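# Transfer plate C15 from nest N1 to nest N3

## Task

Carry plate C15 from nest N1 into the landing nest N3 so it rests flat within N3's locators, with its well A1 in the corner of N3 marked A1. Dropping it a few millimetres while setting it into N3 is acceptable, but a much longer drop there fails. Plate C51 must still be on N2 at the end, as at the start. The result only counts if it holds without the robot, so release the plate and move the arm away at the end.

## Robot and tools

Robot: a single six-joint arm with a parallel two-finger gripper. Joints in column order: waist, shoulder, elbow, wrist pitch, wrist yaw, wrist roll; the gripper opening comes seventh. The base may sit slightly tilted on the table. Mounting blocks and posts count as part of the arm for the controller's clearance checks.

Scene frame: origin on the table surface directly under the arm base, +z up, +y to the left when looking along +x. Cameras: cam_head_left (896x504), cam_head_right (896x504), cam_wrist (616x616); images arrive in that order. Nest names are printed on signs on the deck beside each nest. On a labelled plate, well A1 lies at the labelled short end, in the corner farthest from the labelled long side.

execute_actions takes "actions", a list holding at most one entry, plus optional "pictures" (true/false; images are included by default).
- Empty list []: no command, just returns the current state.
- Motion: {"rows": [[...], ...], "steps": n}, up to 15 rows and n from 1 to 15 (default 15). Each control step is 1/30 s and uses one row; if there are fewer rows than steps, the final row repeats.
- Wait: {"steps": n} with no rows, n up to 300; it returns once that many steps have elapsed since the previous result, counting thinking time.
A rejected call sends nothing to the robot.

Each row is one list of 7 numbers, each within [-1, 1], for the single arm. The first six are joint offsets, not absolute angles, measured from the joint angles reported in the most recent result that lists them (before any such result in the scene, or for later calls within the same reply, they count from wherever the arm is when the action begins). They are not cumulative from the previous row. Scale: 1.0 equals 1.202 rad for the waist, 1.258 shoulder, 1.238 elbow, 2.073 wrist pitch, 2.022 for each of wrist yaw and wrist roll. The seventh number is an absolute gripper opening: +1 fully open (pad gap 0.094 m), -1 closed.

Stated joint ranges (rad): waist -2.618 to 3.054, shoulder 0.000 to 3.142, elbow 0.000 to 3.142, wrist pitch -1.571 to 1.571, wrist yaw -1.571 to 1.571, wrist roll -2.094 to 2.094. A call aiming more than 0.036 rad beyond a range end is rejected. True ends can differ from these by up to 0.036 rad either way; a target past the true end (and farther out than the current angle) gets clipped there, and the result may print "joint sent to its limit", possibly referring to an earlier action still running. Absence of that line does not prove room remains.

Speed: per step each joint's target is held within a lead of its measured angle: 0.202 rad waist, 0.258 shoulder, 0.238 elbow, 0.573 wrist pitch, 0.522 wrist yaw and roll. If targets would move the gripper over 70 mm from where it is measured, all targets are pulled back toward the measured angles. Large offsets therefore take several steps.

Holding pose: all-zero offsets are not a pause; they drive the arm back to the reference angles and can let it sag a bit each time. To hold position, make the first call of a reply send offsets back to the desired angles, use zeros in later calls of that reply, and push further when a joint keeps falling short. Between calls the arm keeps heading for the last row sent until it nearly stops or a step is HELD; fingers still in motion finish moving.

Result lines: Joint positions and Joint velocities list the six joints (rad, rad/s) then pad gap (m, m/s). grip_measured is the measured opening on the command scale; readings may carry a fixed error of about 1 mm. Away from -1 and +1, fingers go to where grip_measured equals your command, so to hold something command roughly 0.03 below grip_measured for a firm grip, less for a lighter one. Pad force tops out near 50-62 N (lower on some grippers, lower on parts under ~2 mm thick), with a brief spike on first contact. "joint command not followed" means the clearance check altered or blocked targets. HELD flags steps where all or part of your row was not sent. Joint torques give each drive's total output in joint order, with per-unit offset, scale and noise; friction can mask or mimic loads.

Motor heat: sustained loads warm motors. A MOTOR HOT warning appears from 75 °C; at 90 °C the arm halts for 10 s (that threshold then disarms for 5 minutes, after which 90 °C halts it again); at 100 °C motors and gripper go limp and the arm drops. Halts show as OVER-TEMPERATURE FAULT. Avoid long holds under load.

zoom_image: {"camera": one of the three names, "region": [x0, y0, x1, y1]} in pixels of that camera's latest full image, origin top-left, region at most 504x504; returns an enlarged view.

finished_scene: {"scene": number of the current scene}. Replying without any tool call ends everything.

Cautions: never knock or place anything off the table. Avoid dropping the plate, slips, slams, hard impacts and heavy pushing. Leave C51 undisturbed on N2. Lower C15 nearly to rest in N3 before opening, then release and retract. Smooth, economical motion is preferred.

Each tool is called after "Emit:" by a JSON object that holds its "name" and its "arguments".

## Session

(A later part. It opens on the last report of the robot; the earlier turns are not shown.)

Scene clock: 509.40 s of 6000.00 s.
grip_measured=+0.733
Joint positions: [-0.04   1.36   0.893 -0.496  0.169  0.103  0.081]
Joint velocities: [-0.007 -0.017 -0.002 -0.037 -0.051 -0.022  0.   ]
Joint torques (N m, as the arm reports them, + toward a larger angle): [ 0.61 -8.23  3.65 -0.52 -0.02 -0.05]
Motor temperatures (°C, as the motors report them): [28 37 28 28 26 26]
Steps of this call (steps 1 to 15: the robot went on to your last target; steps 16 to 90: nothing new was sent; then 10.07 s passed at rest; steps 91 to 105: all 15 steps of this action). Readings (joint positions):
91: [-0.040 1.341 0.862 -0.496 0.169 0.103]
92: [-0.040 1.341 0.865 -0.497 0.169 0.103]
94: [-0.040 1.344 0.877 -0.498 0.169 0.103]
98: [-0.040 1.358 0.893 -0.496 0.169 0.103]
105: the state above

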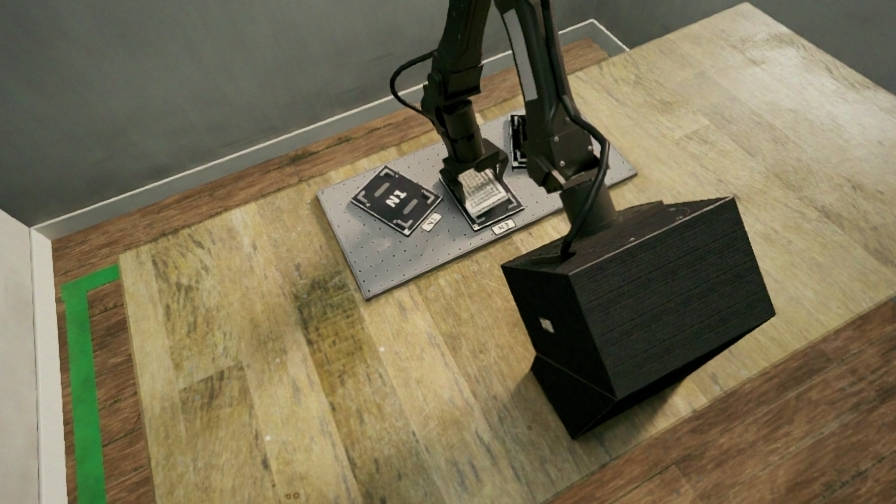

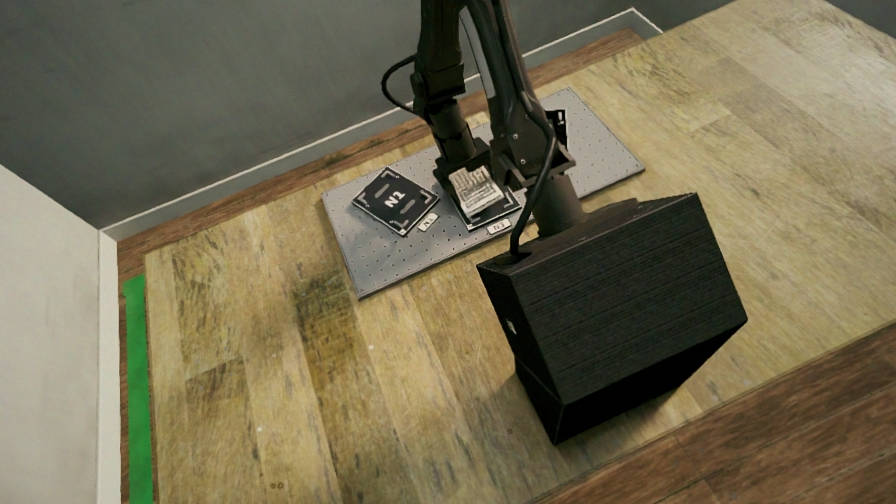

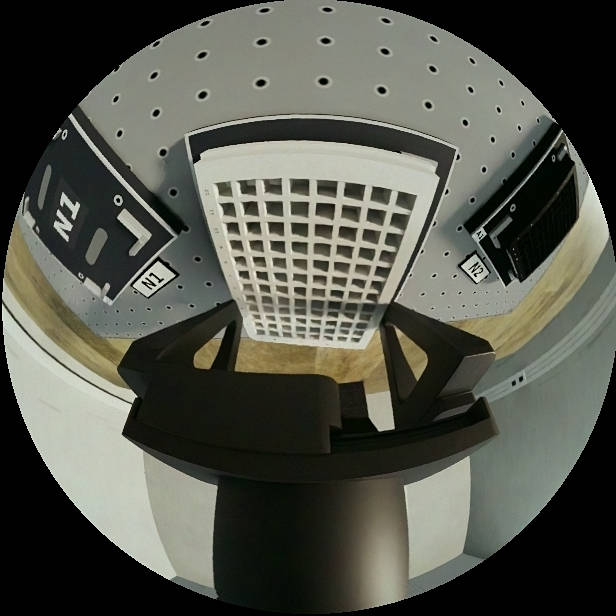

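Emit:
{"name": "execute_actions", "arguments": {"actions": [{"rows":[[0,0.012,0,0.006,0,0,0.6],[0,0.018,0,0.012,0,0,0.6]],"steps":14}]}}

Scene clock: 516.03 s of 6000.00 s.
grip_measured=+0.733
Joint positions: [-0.04   1.369  0.893 -0.491  0.167  0.103  0.081]
Joint velocities: [-0.012  0.007  0.007 -0.022 -0.007  0.022 -0.001]
Joint torques (N m, as the arm reports them, + toward a larger angle): [ 0.6  -7.62  2.17 -0.35  0.03 -0.02]
Motor temperatures (°C, as the motors report them): [28 37 28 28 26 26]
Steps of this call (steps 1 to 15: the robot went on to your last target; steps 16 to 90: nothing new was sent; then 3.17 s passed at rest; steps 91 to 104: all 14 steps of this action). Readings (joint positions):
91: [-0.040 1.361 0.893 -0.496 0.169 0.103]
92: [-0.040 1.363 0.893 -0.494 0.169 0.103]
94: [-0.040 1.368 0.893 -0.491 0.168 0.103]
98: [-0.040 1.369 0.893 -0.491 0.167 0.103]
104: the state above

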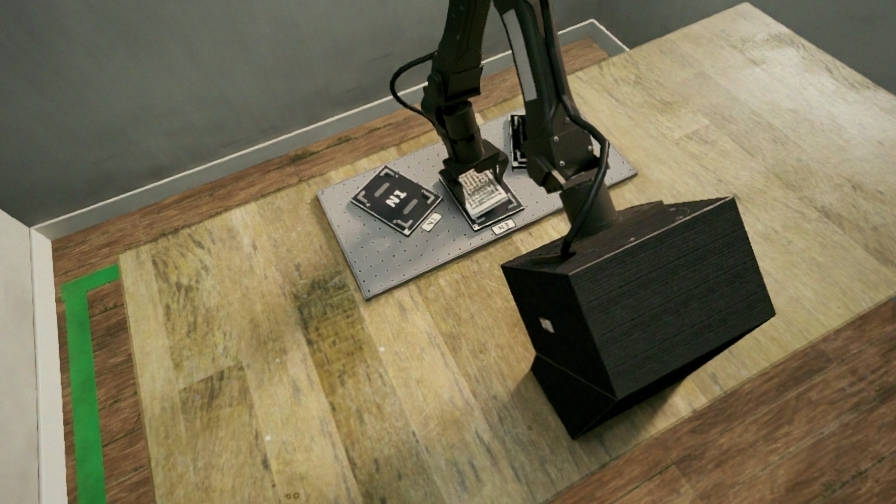

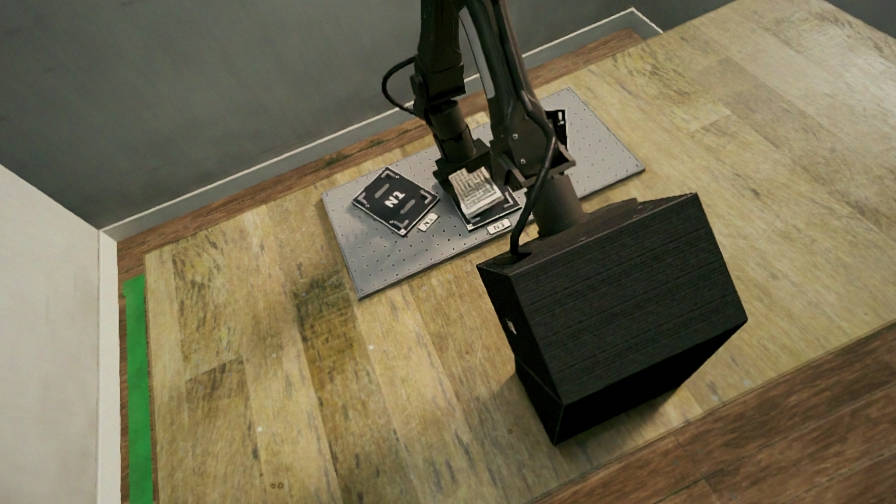

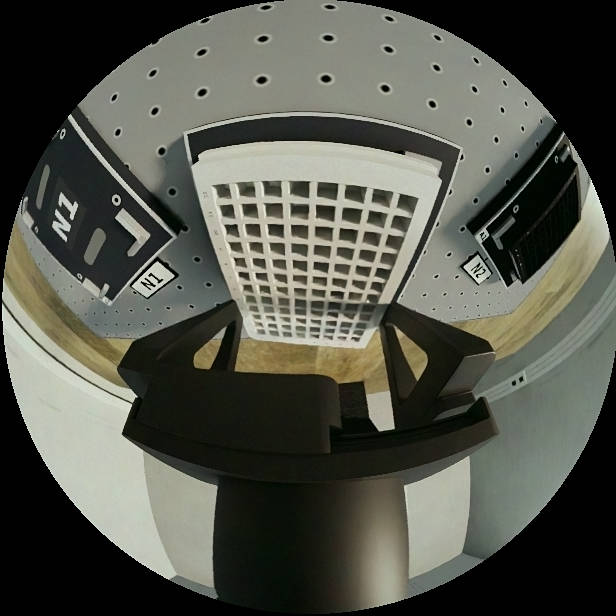

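Emit:
{"name": "execute_actions", "arguments": {"actions": [{"rows":[[0,-0.034,0,0,0,0,0.6],[0,-0.034,0,0,0,0,0.6],[0,-0.034,0,0,0,0,0.6],[0,-0.034,0,0,0,0,0.6],[0,-0.034,0,0,0,0,0.6],[0,-0.034,0,0,0,0,0.6],[0,-0.034,-0.026,0,0,0,0.6]],"steps":15}]}}

Scene clock: 531.00 s of 6000.00 s.
grip_measured=+0.733
Joint positions: [-0.04   1.345  0.874 -0.492  0.166  0.103  0.081]
Joint velocities: [-0.002 -0.012  0.012  0.007 -0.007 -0.007  0.002]
Joint torques (N m, as the arm reports them, + toward a larger angle): [  0.54 -10.7    1.03  -0.53   0.02   0.04]
Motor temperatures (°C, as the motors report them): [28 37 28 28 26 26]
Steps of this call (steps 1 to 15: the robot went on to your last target; steps 16 to 90: nothing new was sent; then 11.47 s passed at rest; steps 91 to 105: all 15 steps of this action). Readings (joint positions):
91: [-0.040 1.366 0.893 -0.492 0.167 0.103]
92: [-0.040 1.361 0.893 -0.494 0.166 0.103]
94: [-0.040 1.351 0.893 -0.494 0.166 0.103]
98: [-0.040 1.345 0.888 -0.492 0.166 0.103]
105: the state above

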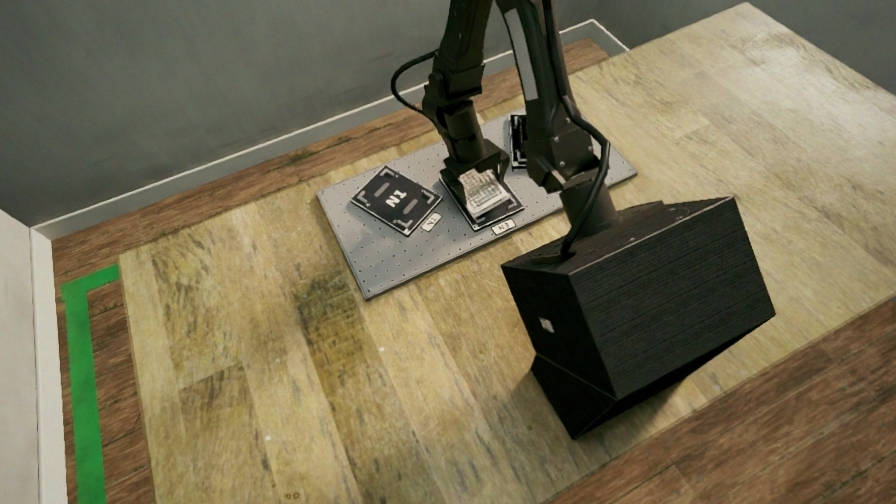

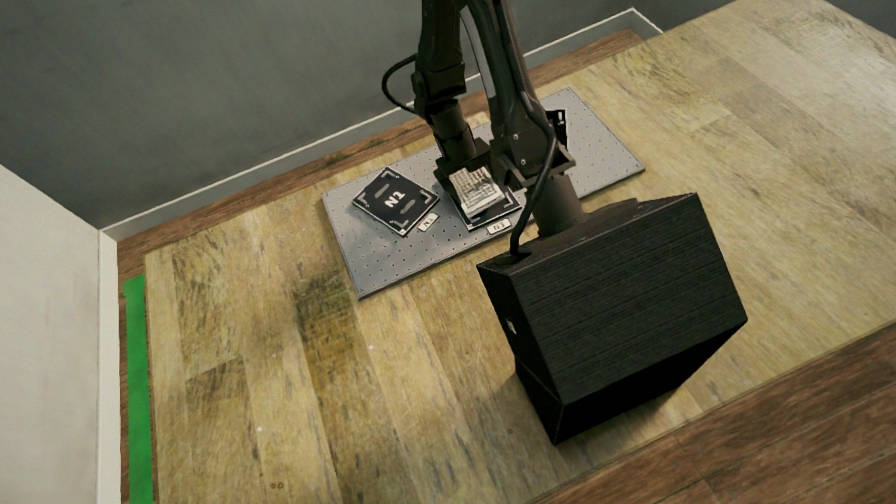

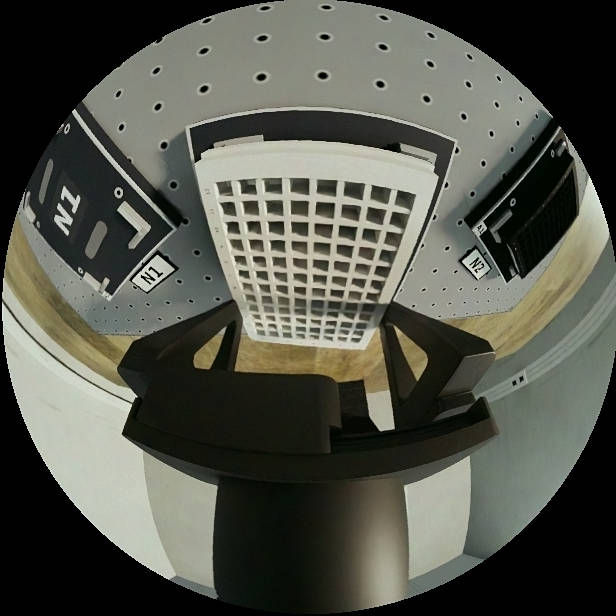

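Emit:
{"name": "zoom_image", "arguments": {"camera": "cam_head_left", "region": [420,120,560,250]}}

Region (420, 120, 560, 250) of cam_head_left's 896x504 image, scaled by 3.600, with more detail than that image has; it fills the top 468 rows of this view, and the rest is white.

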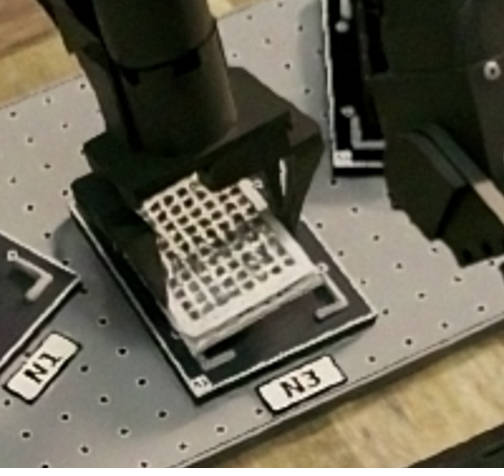

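Emit:
{"name": "execute_actions", "arguments": {"actions": [{"rows":[[0,-0.02,-0.01,0.01,0,0,0.6],[0,-0.03,-0.02,0.018,0,0,0.6],[0,-0.036,-0.035,0.028,0,0,0.6],[0,-0.043,-0.048,0.04,0,0,0.6]],"steps":15}]}}

Emit:
{"name": "zoom_image", "arguments": {"camera": "cam_head_left", "region": [420,120,560,250]}}

Scene clock: 548.47 s of 6000.00 s.
grip_measured=+0.733
Joint positions: [-0.04   1.312  0.829 -0.428  0.166  0.103  0.081]
Joint velocities: [ 0.017  0.002  0.002  0.037 -0.022  0.051 -0.   ]
Joint torques (N m, as the arm reports them, + toward a larger angle): [  0.38 -10.39   1.02  -0.31  -0.01  -0.04]
Motor temperatures (°C, as the motors report them): [28 38 28 28 26 26]
Steps of this call (steps 1 to 15: the robot went on to your last target; steps 16 to 90: nothing new was sent; then 13.97 s passed at rest; steps 91 to 105: all 15 steps of this action). Readings (joint positions):
91: [-0.040 1.345 0.874 -0.492 0.166 0.103]
92: [-0.040 1.344 0.873 -0.488 0.166 0.103]
94: [-0.040 1.331 0.857 -0.467 0.166 0.103]
98: [-0.040 1.312 0.831 -0.445 0.166 0.103]
105: the state above

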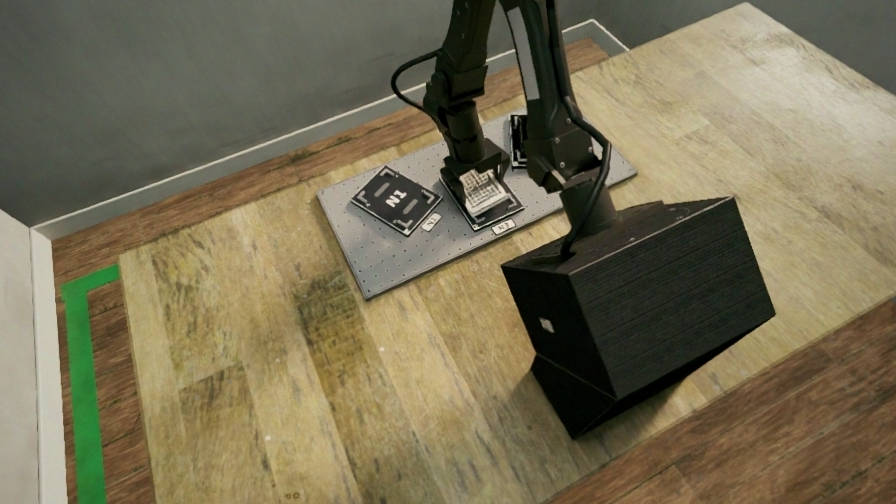

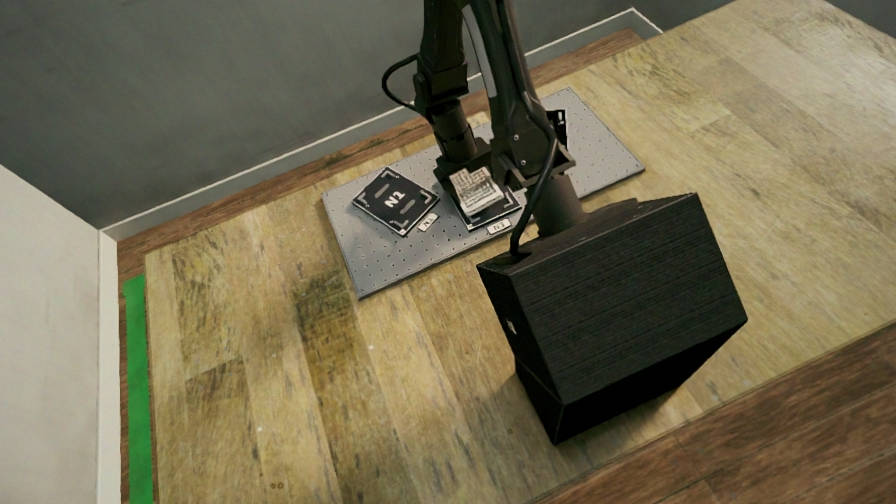

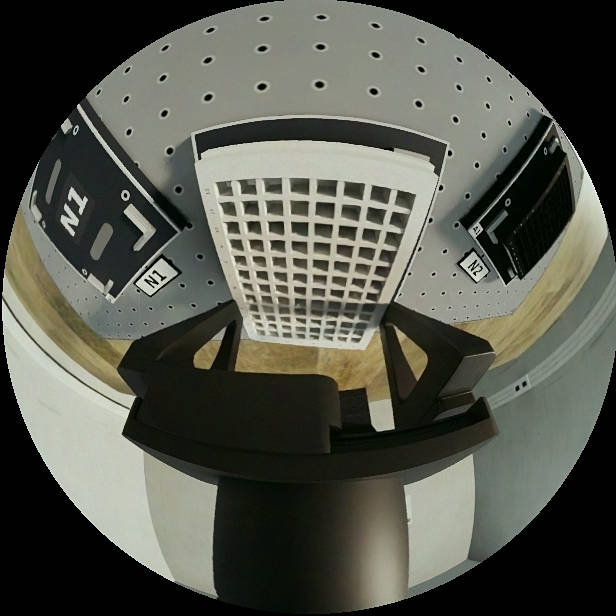

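Region (420, 120, 560, 250) of cam_head_left's 896x504 image, scaled by 3.600, with more detail than that image has; it fills the top 468 rows of this view, and the rest is white.

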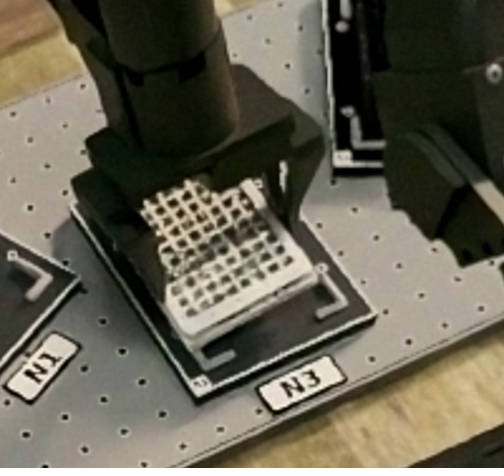

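Emit:
{"name": "execute_actions", "arguments": {"actions": [{"rows":[[-0.006,0.015,0,0.005,0,0,0.6],[-0.01,0.025,0,0.01,0,0,0.6],[-0.012,0.034,0,0.017,0,0,0.6]],"steps":15}]}}

Emit:
{"name": "zoom_image", "arguments": {"camera": "cam_head_left", "region": [420,120,560,250]}}

Scene clock: 561.20 s of 6000.00 s.
grip_measured=+0.733
Joint positions: [-0.042  1.337  0.829 -0.416  0.162  0.103  0.081]
Joint velocities: [ 0.002 -0.002  0.007  0.066 -0.007 -0.037 -0.001]
Joint torques (N m, as the arm reports them, + toward a larger angle): [-0.26 -7.08  1.87 -0.19  0.01  0.  ]
Motor temperatures (°C, as the motors report them): [28 39 28 28 26 26]
Steps of this call (steps 1 to 15: the robot went on to your last target; steps 16 to 90: nothing new was sent; then 9.23 s passed at rest; steps 91 to 105: all 15 steps of this action). Readings (joint positions):
91: [-0.040 1.313 0.829 -0.424 0.166 0.103]
92: [-0.040 1.317 0.829 -0.422 0.166 0.103]
94: [-0.041 1.333 0.829 -0.416 0.166 0.103]
98: [-0.042 1.337 0.829 -0.416 0.162 0.103]
105: the state above

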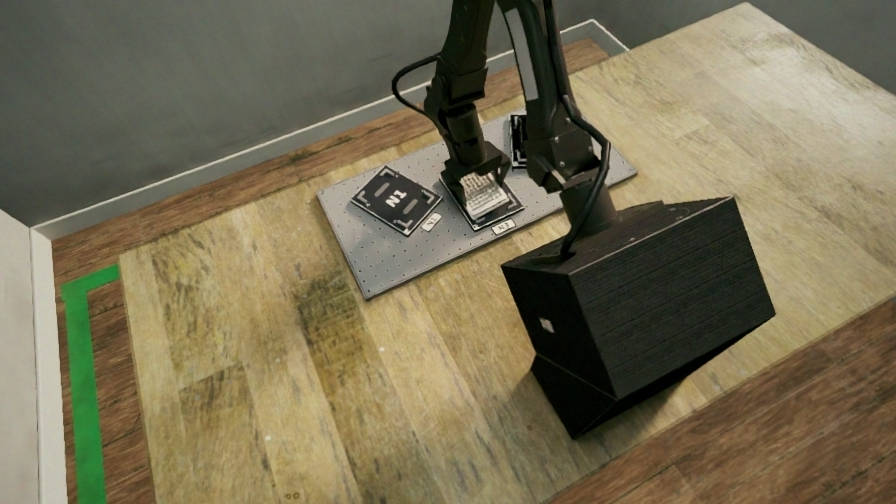

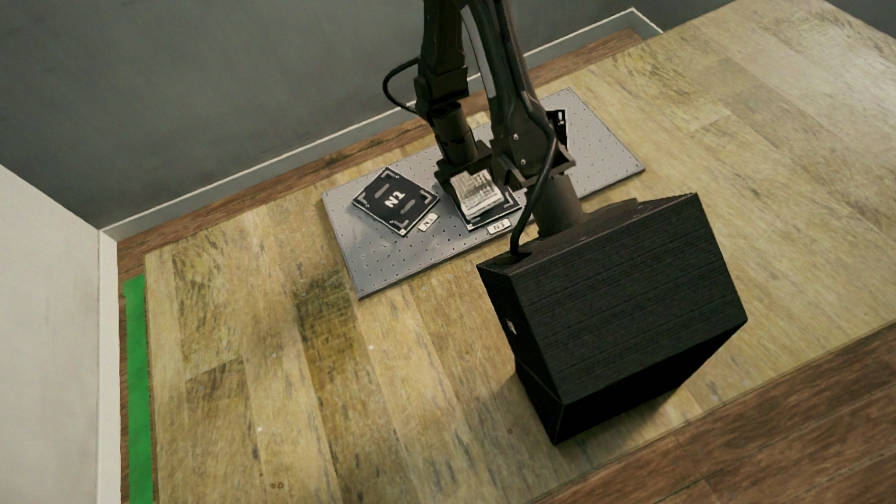

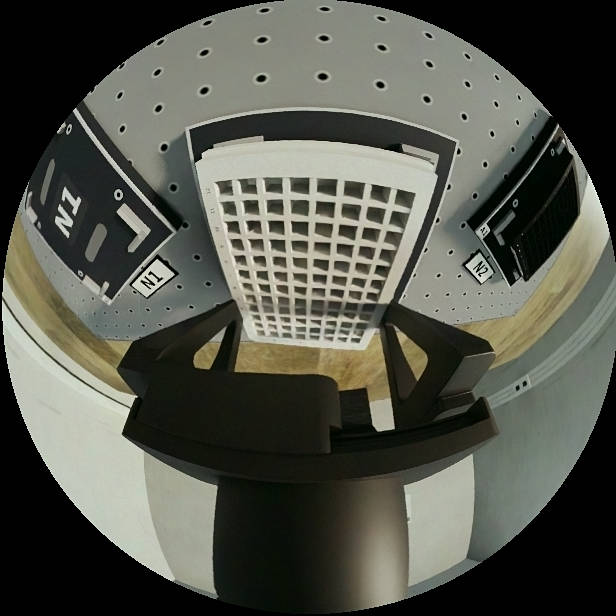

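Region (420, 120, 560, 250) of cam_head_left's 896x504 image, scaled by 3.600, with more detail than that image has; it fills the top 468 rows of this view, and the rest is white.

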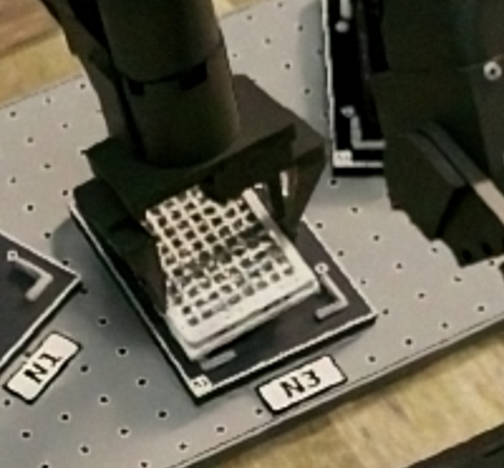

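Emit:
{"name": "execute_actions", "arguments": {"actions": [{"rows":[[0,-0.03,0,0,0,0,0.6],[0,-0.032,0,0,0,0,0.6],[0,-0.032,0,0,0,0,0.6],[0,-0.032,0,0,0,0,0.6],[0,-0.032,0,0,0,0,0.6],[0,-0.04,-0.02,0,0,0,0.6],[0,-0.045,-0.033,0.004,0,0,0.6]],"steps":15}]}}

Emit:
{"name": "zoom_image", "arguments": {"camera": "cam_head_left", "region": [420,120,560,250]}}

Scene clock: 578.17 s of 6000.00 s.
grip_measured=+0.733
Joint positions: [-0.042  1.302  0.802 -0.414  0.161  0.103  0.081]
Joint velocities: [ 0.007 -0.007  0.022 -0.066  0.022  0.022 -0.   ]
Joint torques (N m, as the arm reports them, + toward a larger angle): [  0.59 -10.23   1.13  -0.4   -0.01   0.03]
Motor temperatures (°C, as the motors report them): [28 37 28 28 26 26]
Steps of this call (steps 1 to 15: the robot went on to your last target; steps 16 to 90: nothing new was sent; then 13.47 s passed at rest; steps 91 to 105: all 15 steps of this action). Readings (joint positions):
91: [-0.042 1.333 0.829 -0.417 0.162 0.103]
92: [-0.042 1.328 0.829 -0.419 0.161 0.103]
94: [-0.042 1.320 0.829 -0.419 0.161 0.103]
98: [-0.042 1.308 0.820 -0.414 0.161 0.103]
105: the state above

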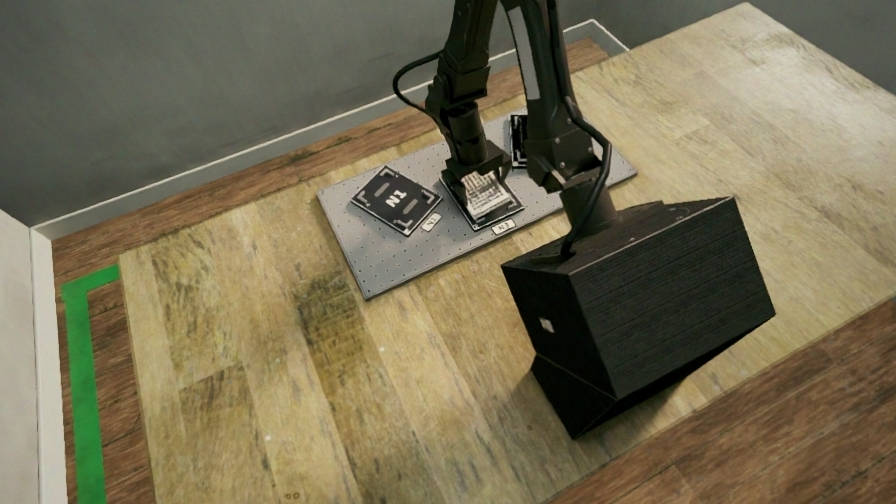

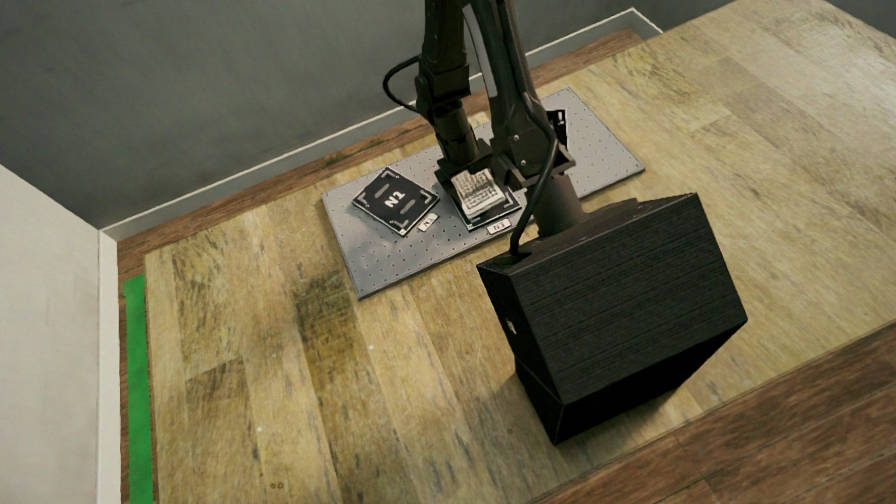

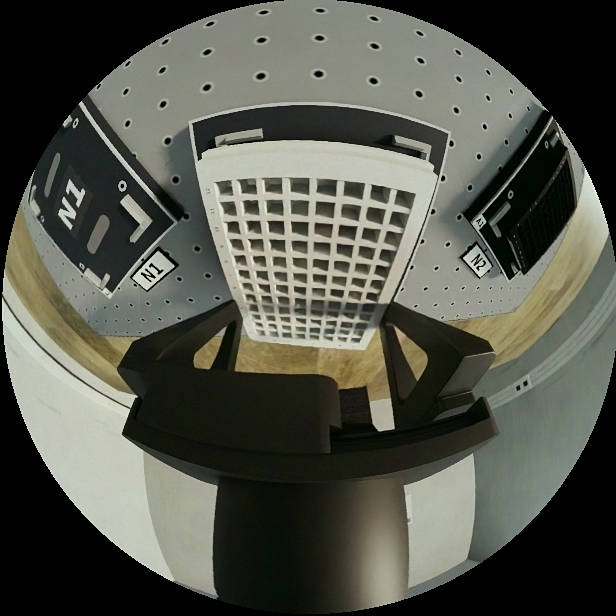

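Region (420, 120, 560, 250) of cam_head_left's 896x504 image, scaled by 3.600, with more detail than that image has; it fills the top 468 rows of this view, and the rest is white.

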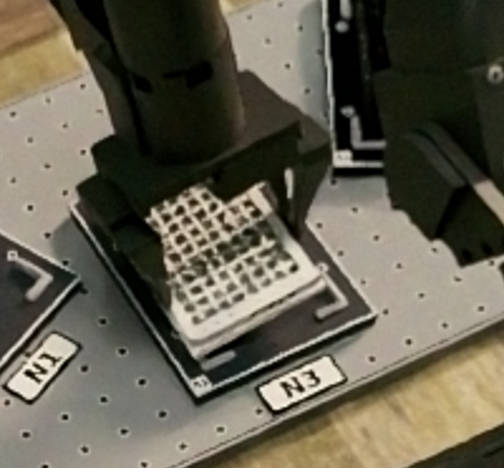

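Emit:
{"name": "execute_actions", "arguments": {"actions": [{"rows":[[-0.006,0.02,-0.01,0.005,0,0,0.6],[-0.01,0.028,-0.016,0.01,0,0,0.6],[-0.012,0.034,-0.018,0.015,0,0,0.6]],"steps":15}]}}

Emit:
{"name": "zoom_image", "arguments": {"camera": "cam_head_left", "region": [420,120,560,250]}}

Scene clock: 596.20 s of 6000.00 s.
grip_measured=+0.733
Joint positions: [-0.044  1.331  0.802 -0.407  0.155  0.103  0.081]
Joint velocities: [-0.017  0.002 -0.012 -0.037  0.007  0.022 -0.001]
Joint torques (N m, as the arm reports them, + toward a larger angle): [-0.32 -7.11  0.43 -0.25  0.05  0.05]
Motor temperatures (°C, as the motors report them): [28 38 28 28 26 26]
Steps of this call (steps 1 to 15: the robot went on to your last target; steps 16 to 90: nothing new was sent; then 14.53 s passed at rest; steps 91 to 105: all 15 steps of this action). Readings (joint positions):
91: [-0.042 1.303 0.802 -0.414 0.161 0.103]
92: [-0.042 1.308 0.802 -0.411 0.161 0.103]
94: [-0.043 1.325 0.802 -0.405 0.161 0.103]
98: [-0.044 1.331 0.802 -0.407 0.155 0.103]
105: the state above

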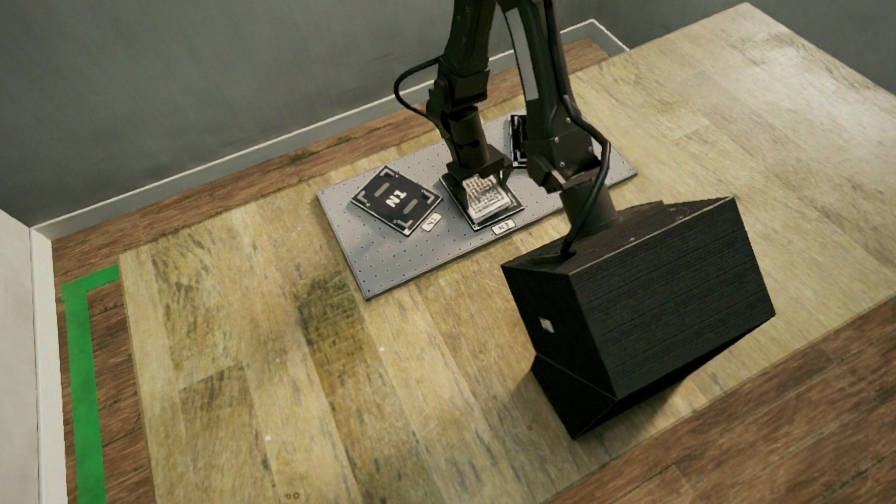

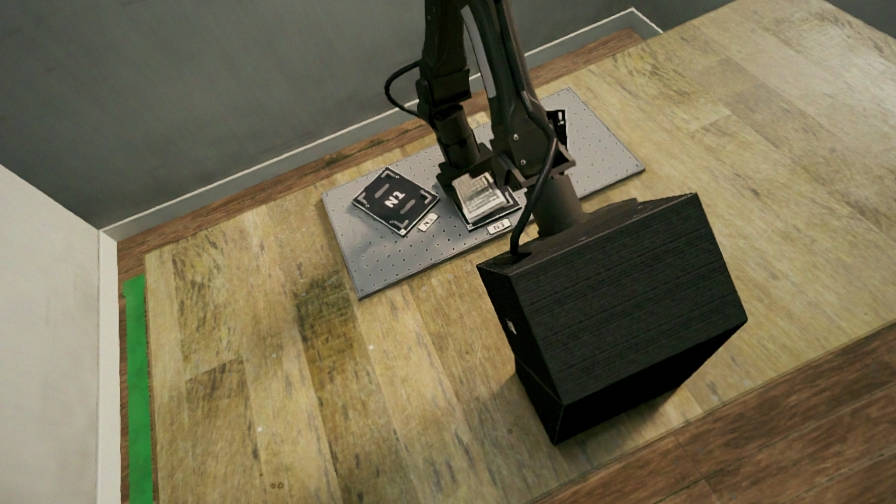

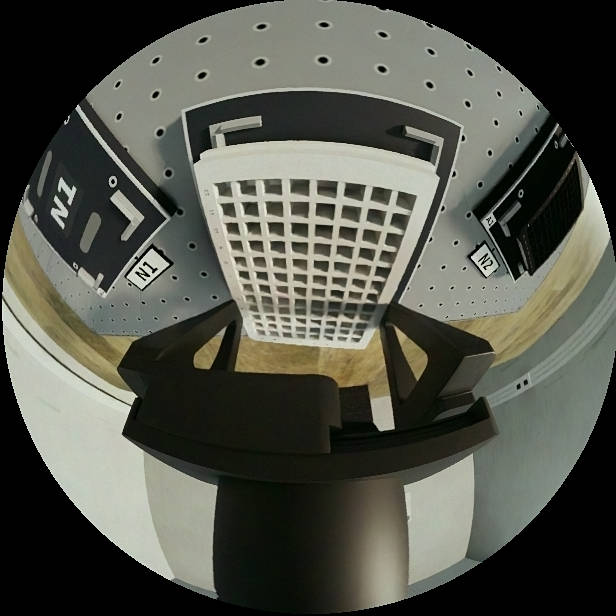

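Region (420, 120, 560, 250) of cam_head_left's 896x504 image, scaled by 3.600, with more detail than that image has; it fills the top 468 rows of this view, and the rest is white.

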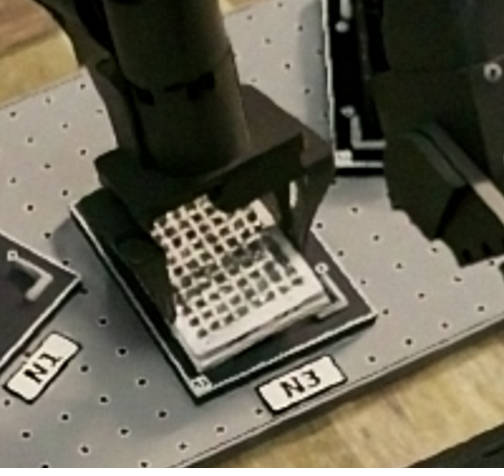

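Emit:
{"name": "execute_actions", "arguments": {"actions": [{"rows":[[0,-0.026,0,0,0,0,0.6],[0,-0.026,0,0,0,0,0.6],[0,-0.026,0.02,0,0,0,0.6],[0,-0.026,0.027,0,0,0,0.6]],"steps":15}]}}

Scene clock: 610.00 s of 6000.00 s.
grip_measured=+0.733
Joint positions: [-0.044  1.32   0.814 -0.41   0.155  0.103  0.081]
Joint velocities: [ 0.012 -0.017  0.002  0.037 -0.051  0.037 -0.   ]
Joint torques (N m, as the arm reports them, + toward a larger angle): [  0.49 -10.54   3.66  -0.44   0.04   0.  ]
Motor temperatures (°C, as the motors report them): [28 37 28 28 26 26]
Steps of this call (steps 1 to 15: the robot went on to your last target; steps 16 to 90: nothing new was sent; then 10.30 s passed at rest; steps 91 to 105: all 15 steps of this action). Readings (joint positions):
91: [-0.044 1.328 0.802 -0.408 0.155 0.103]
92: [-0.044 1.325 0.802 -0.410 0.155 0.103]
94: [-0.044 1.321 0.804 -0.410 0.155 0.103]
98: [-0.044 1.320 0.813 -0.410 0.155 0.103]
105: the state above

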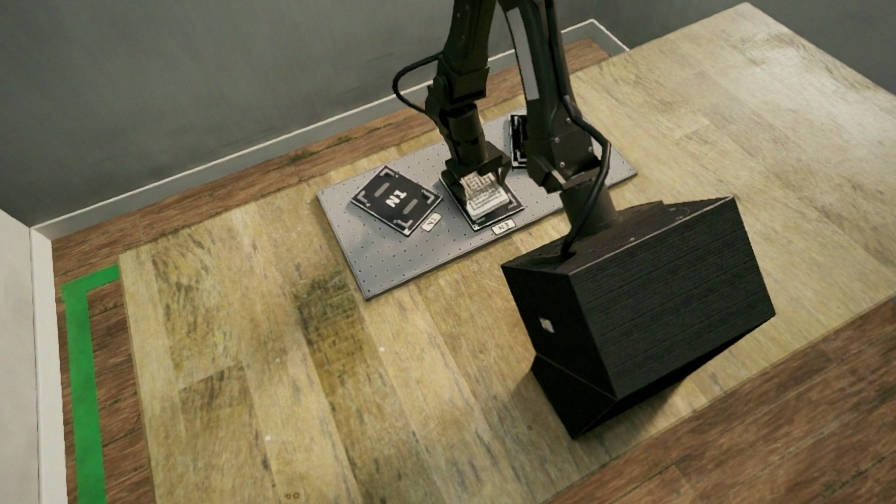

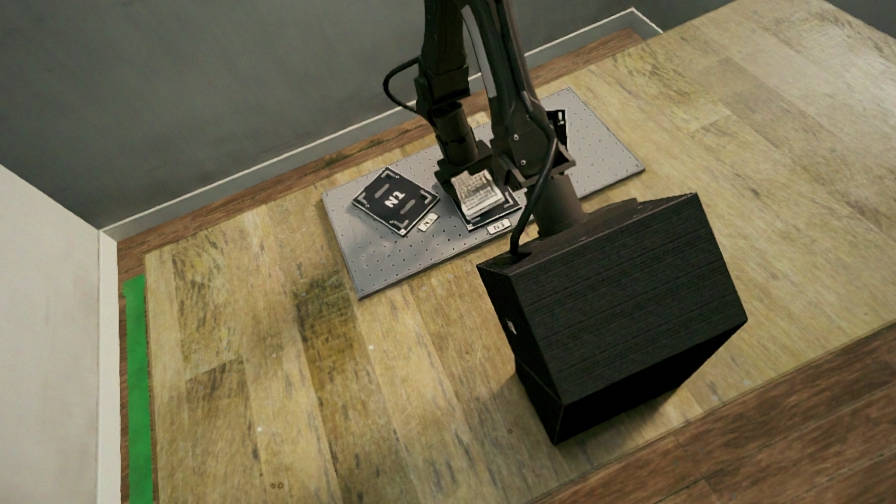

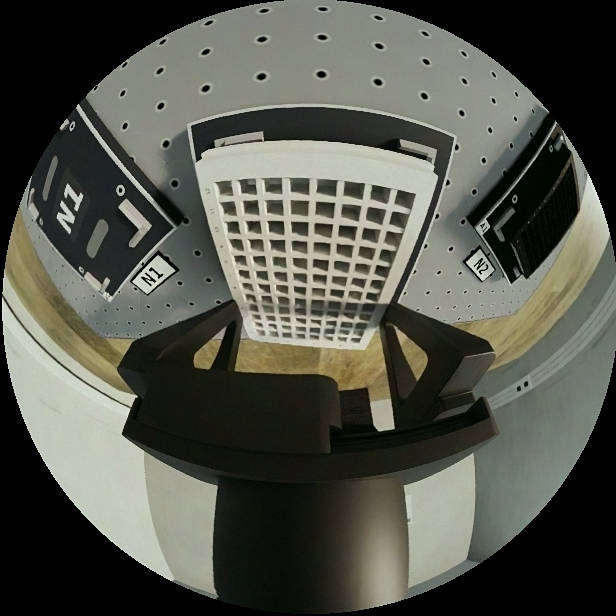

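Descend with the shoulder.

Emit:
{"name": "execute_actions", "arguments": {"actions": [{"rows":[[-0.004,0.015,0,0.003,0,0,0.6],[-0.006,0.022,0,0.006,0,0,0.6],[-0.008,0.03,0,0.01,0,0,0.6]],"steps":15}]}}

Emit:
{"name": "zoom_image", "arguments": {"camera": "cam_head_left", "region": [420,120,560,250]}}

Scene clock: 621.80 s of 6000.00 s.
grip_measured=+0.733
Joint positions: [-0.044  1.333  0.814 -0.405  0.155  0.103  0.081]
Joint velocities: [-0.027 -0.007  0.002 -0.007 -0.007  0.022 -0.001]
Joint torques (N m, as the arm reports them, + toward a larger angle): [-0.04 -6.21  2.02 -0.27  0.01  0.04]
Motor temperatures (°C, as the motors report them): [28 38 28 28 26 26]
Steps of this call (steps 1 to 15: the robot went on to your last target; steps 16 to 90: nothing new was sent; then 8.30 s passed at rest; steps 91 to 105: all 15 steps of this action). Readings (joint positions):
91: [-0.044 1.321 0.814 -0.410 0.155 0.103]
92: [-0.044 1.325 0.814 -0.409 0.155 0.103]
94: [-0.044 1.333 0.814 -0.405 0.155 0.103]
98: [-0.044 1.333 0.814 -0.405 0.155 0.103]
105: the state above

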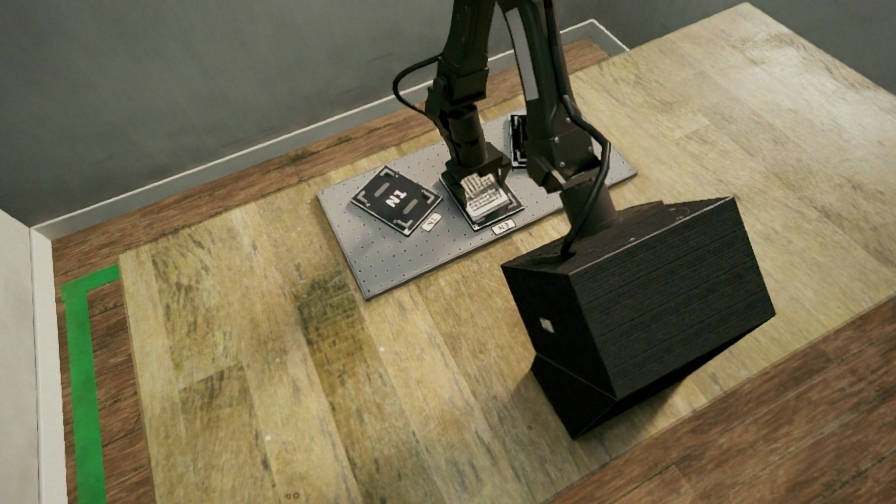

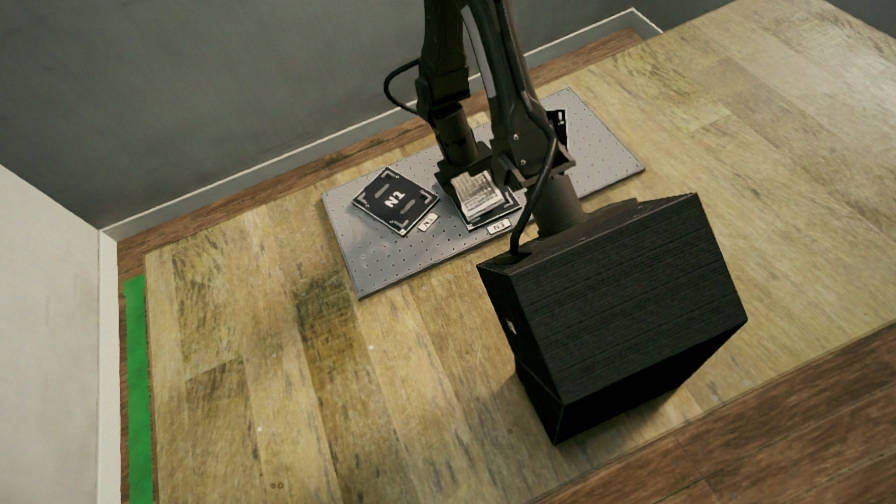

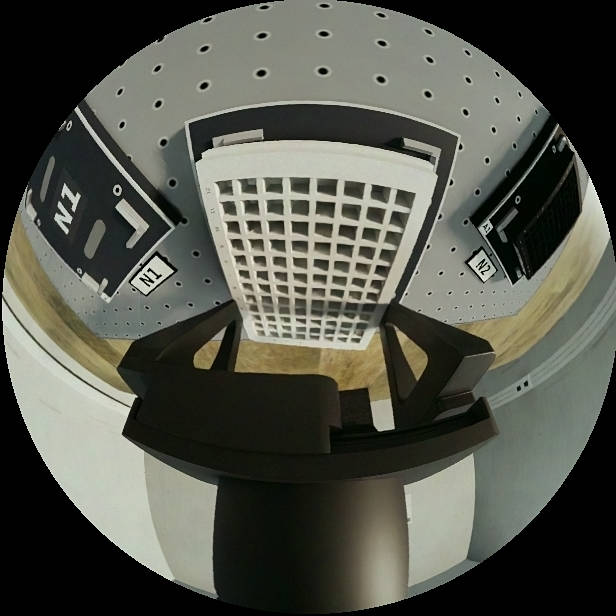

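Region (420, 120, 560, 250) of cam_head_left's 896x504 image, scaled by 3.600, with more detail than that image has; it fills the top 468 rows of this view, and the rest is white.

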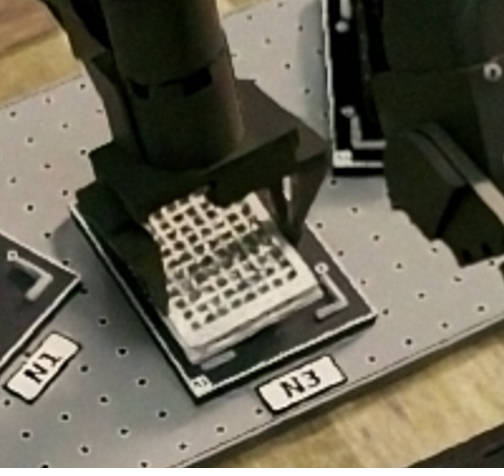

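Emit:
{"name": "execute_actions", "arguments": {"actions": [{"rows":[[0,-0.024,0,0,0,0,0.6],[0,-0.024,0,0,0,0,0.6],[0,-0.024,0,0,0,0,0.6],[-0.015,-0.024,0,0,0,0,0.6],[-0.02,-0.024,0,0,0,0,0.6]],"steps":15}]}}

Scene clock: 631.87 s of 6000.00 s.
grip_measured=+0.733
Joint positions: [-0.056  1.321  0.814 -0.406  0.149  0.103  0.081]
Joint velocities: [ 0.002  0.002  0.002  0.037  0.022 -0.051 -0.   ]
Joint torques (N m, as the arm reports them, + toward a larger angle): [ -0.37 -10.12   1.92  -0.44   0.05  -0.03]
Motor temperatures (°C, as the motors report them): [28 37 28 28 26 26]
Steps of this call (steps 1 to 15: the robot went on to your last target; steps 16 to 90: nothing new was sent; then 6.57 s passed at rest; steps 91 to 105: all 15 steps of this action). Readings (joint positions):
91: [-0.044 1.329 0.814 -0.405 0.155 0.103]
92: [-0.044 1.325 0.814 -0.406 0.154 0.103]
94: [-0.044 1.321 0.814 -0.406 0.154 0.103]
98: [-0.056 1.321 0.814 -0.406 0.150 0.103]
105: the state above

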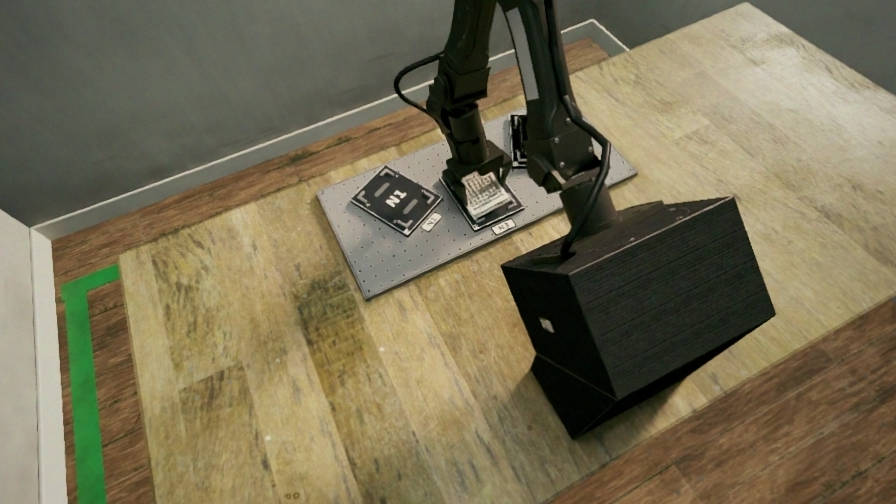

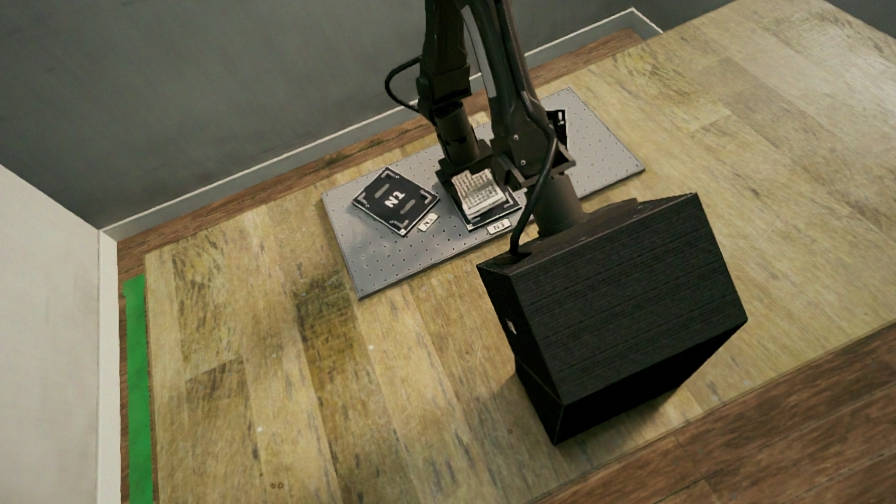

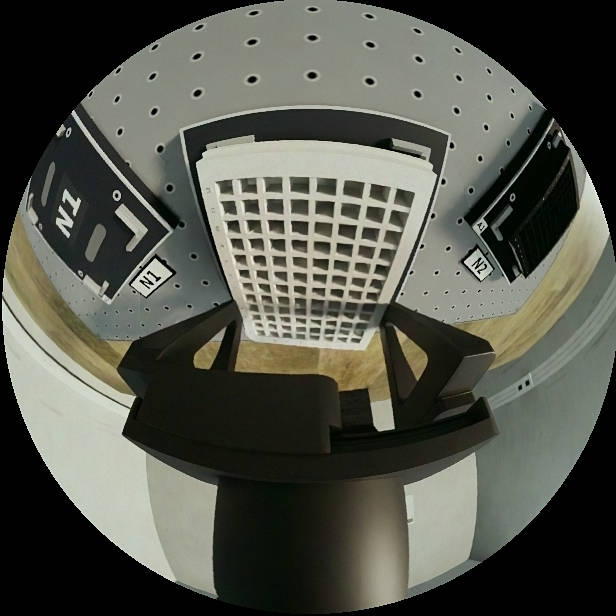

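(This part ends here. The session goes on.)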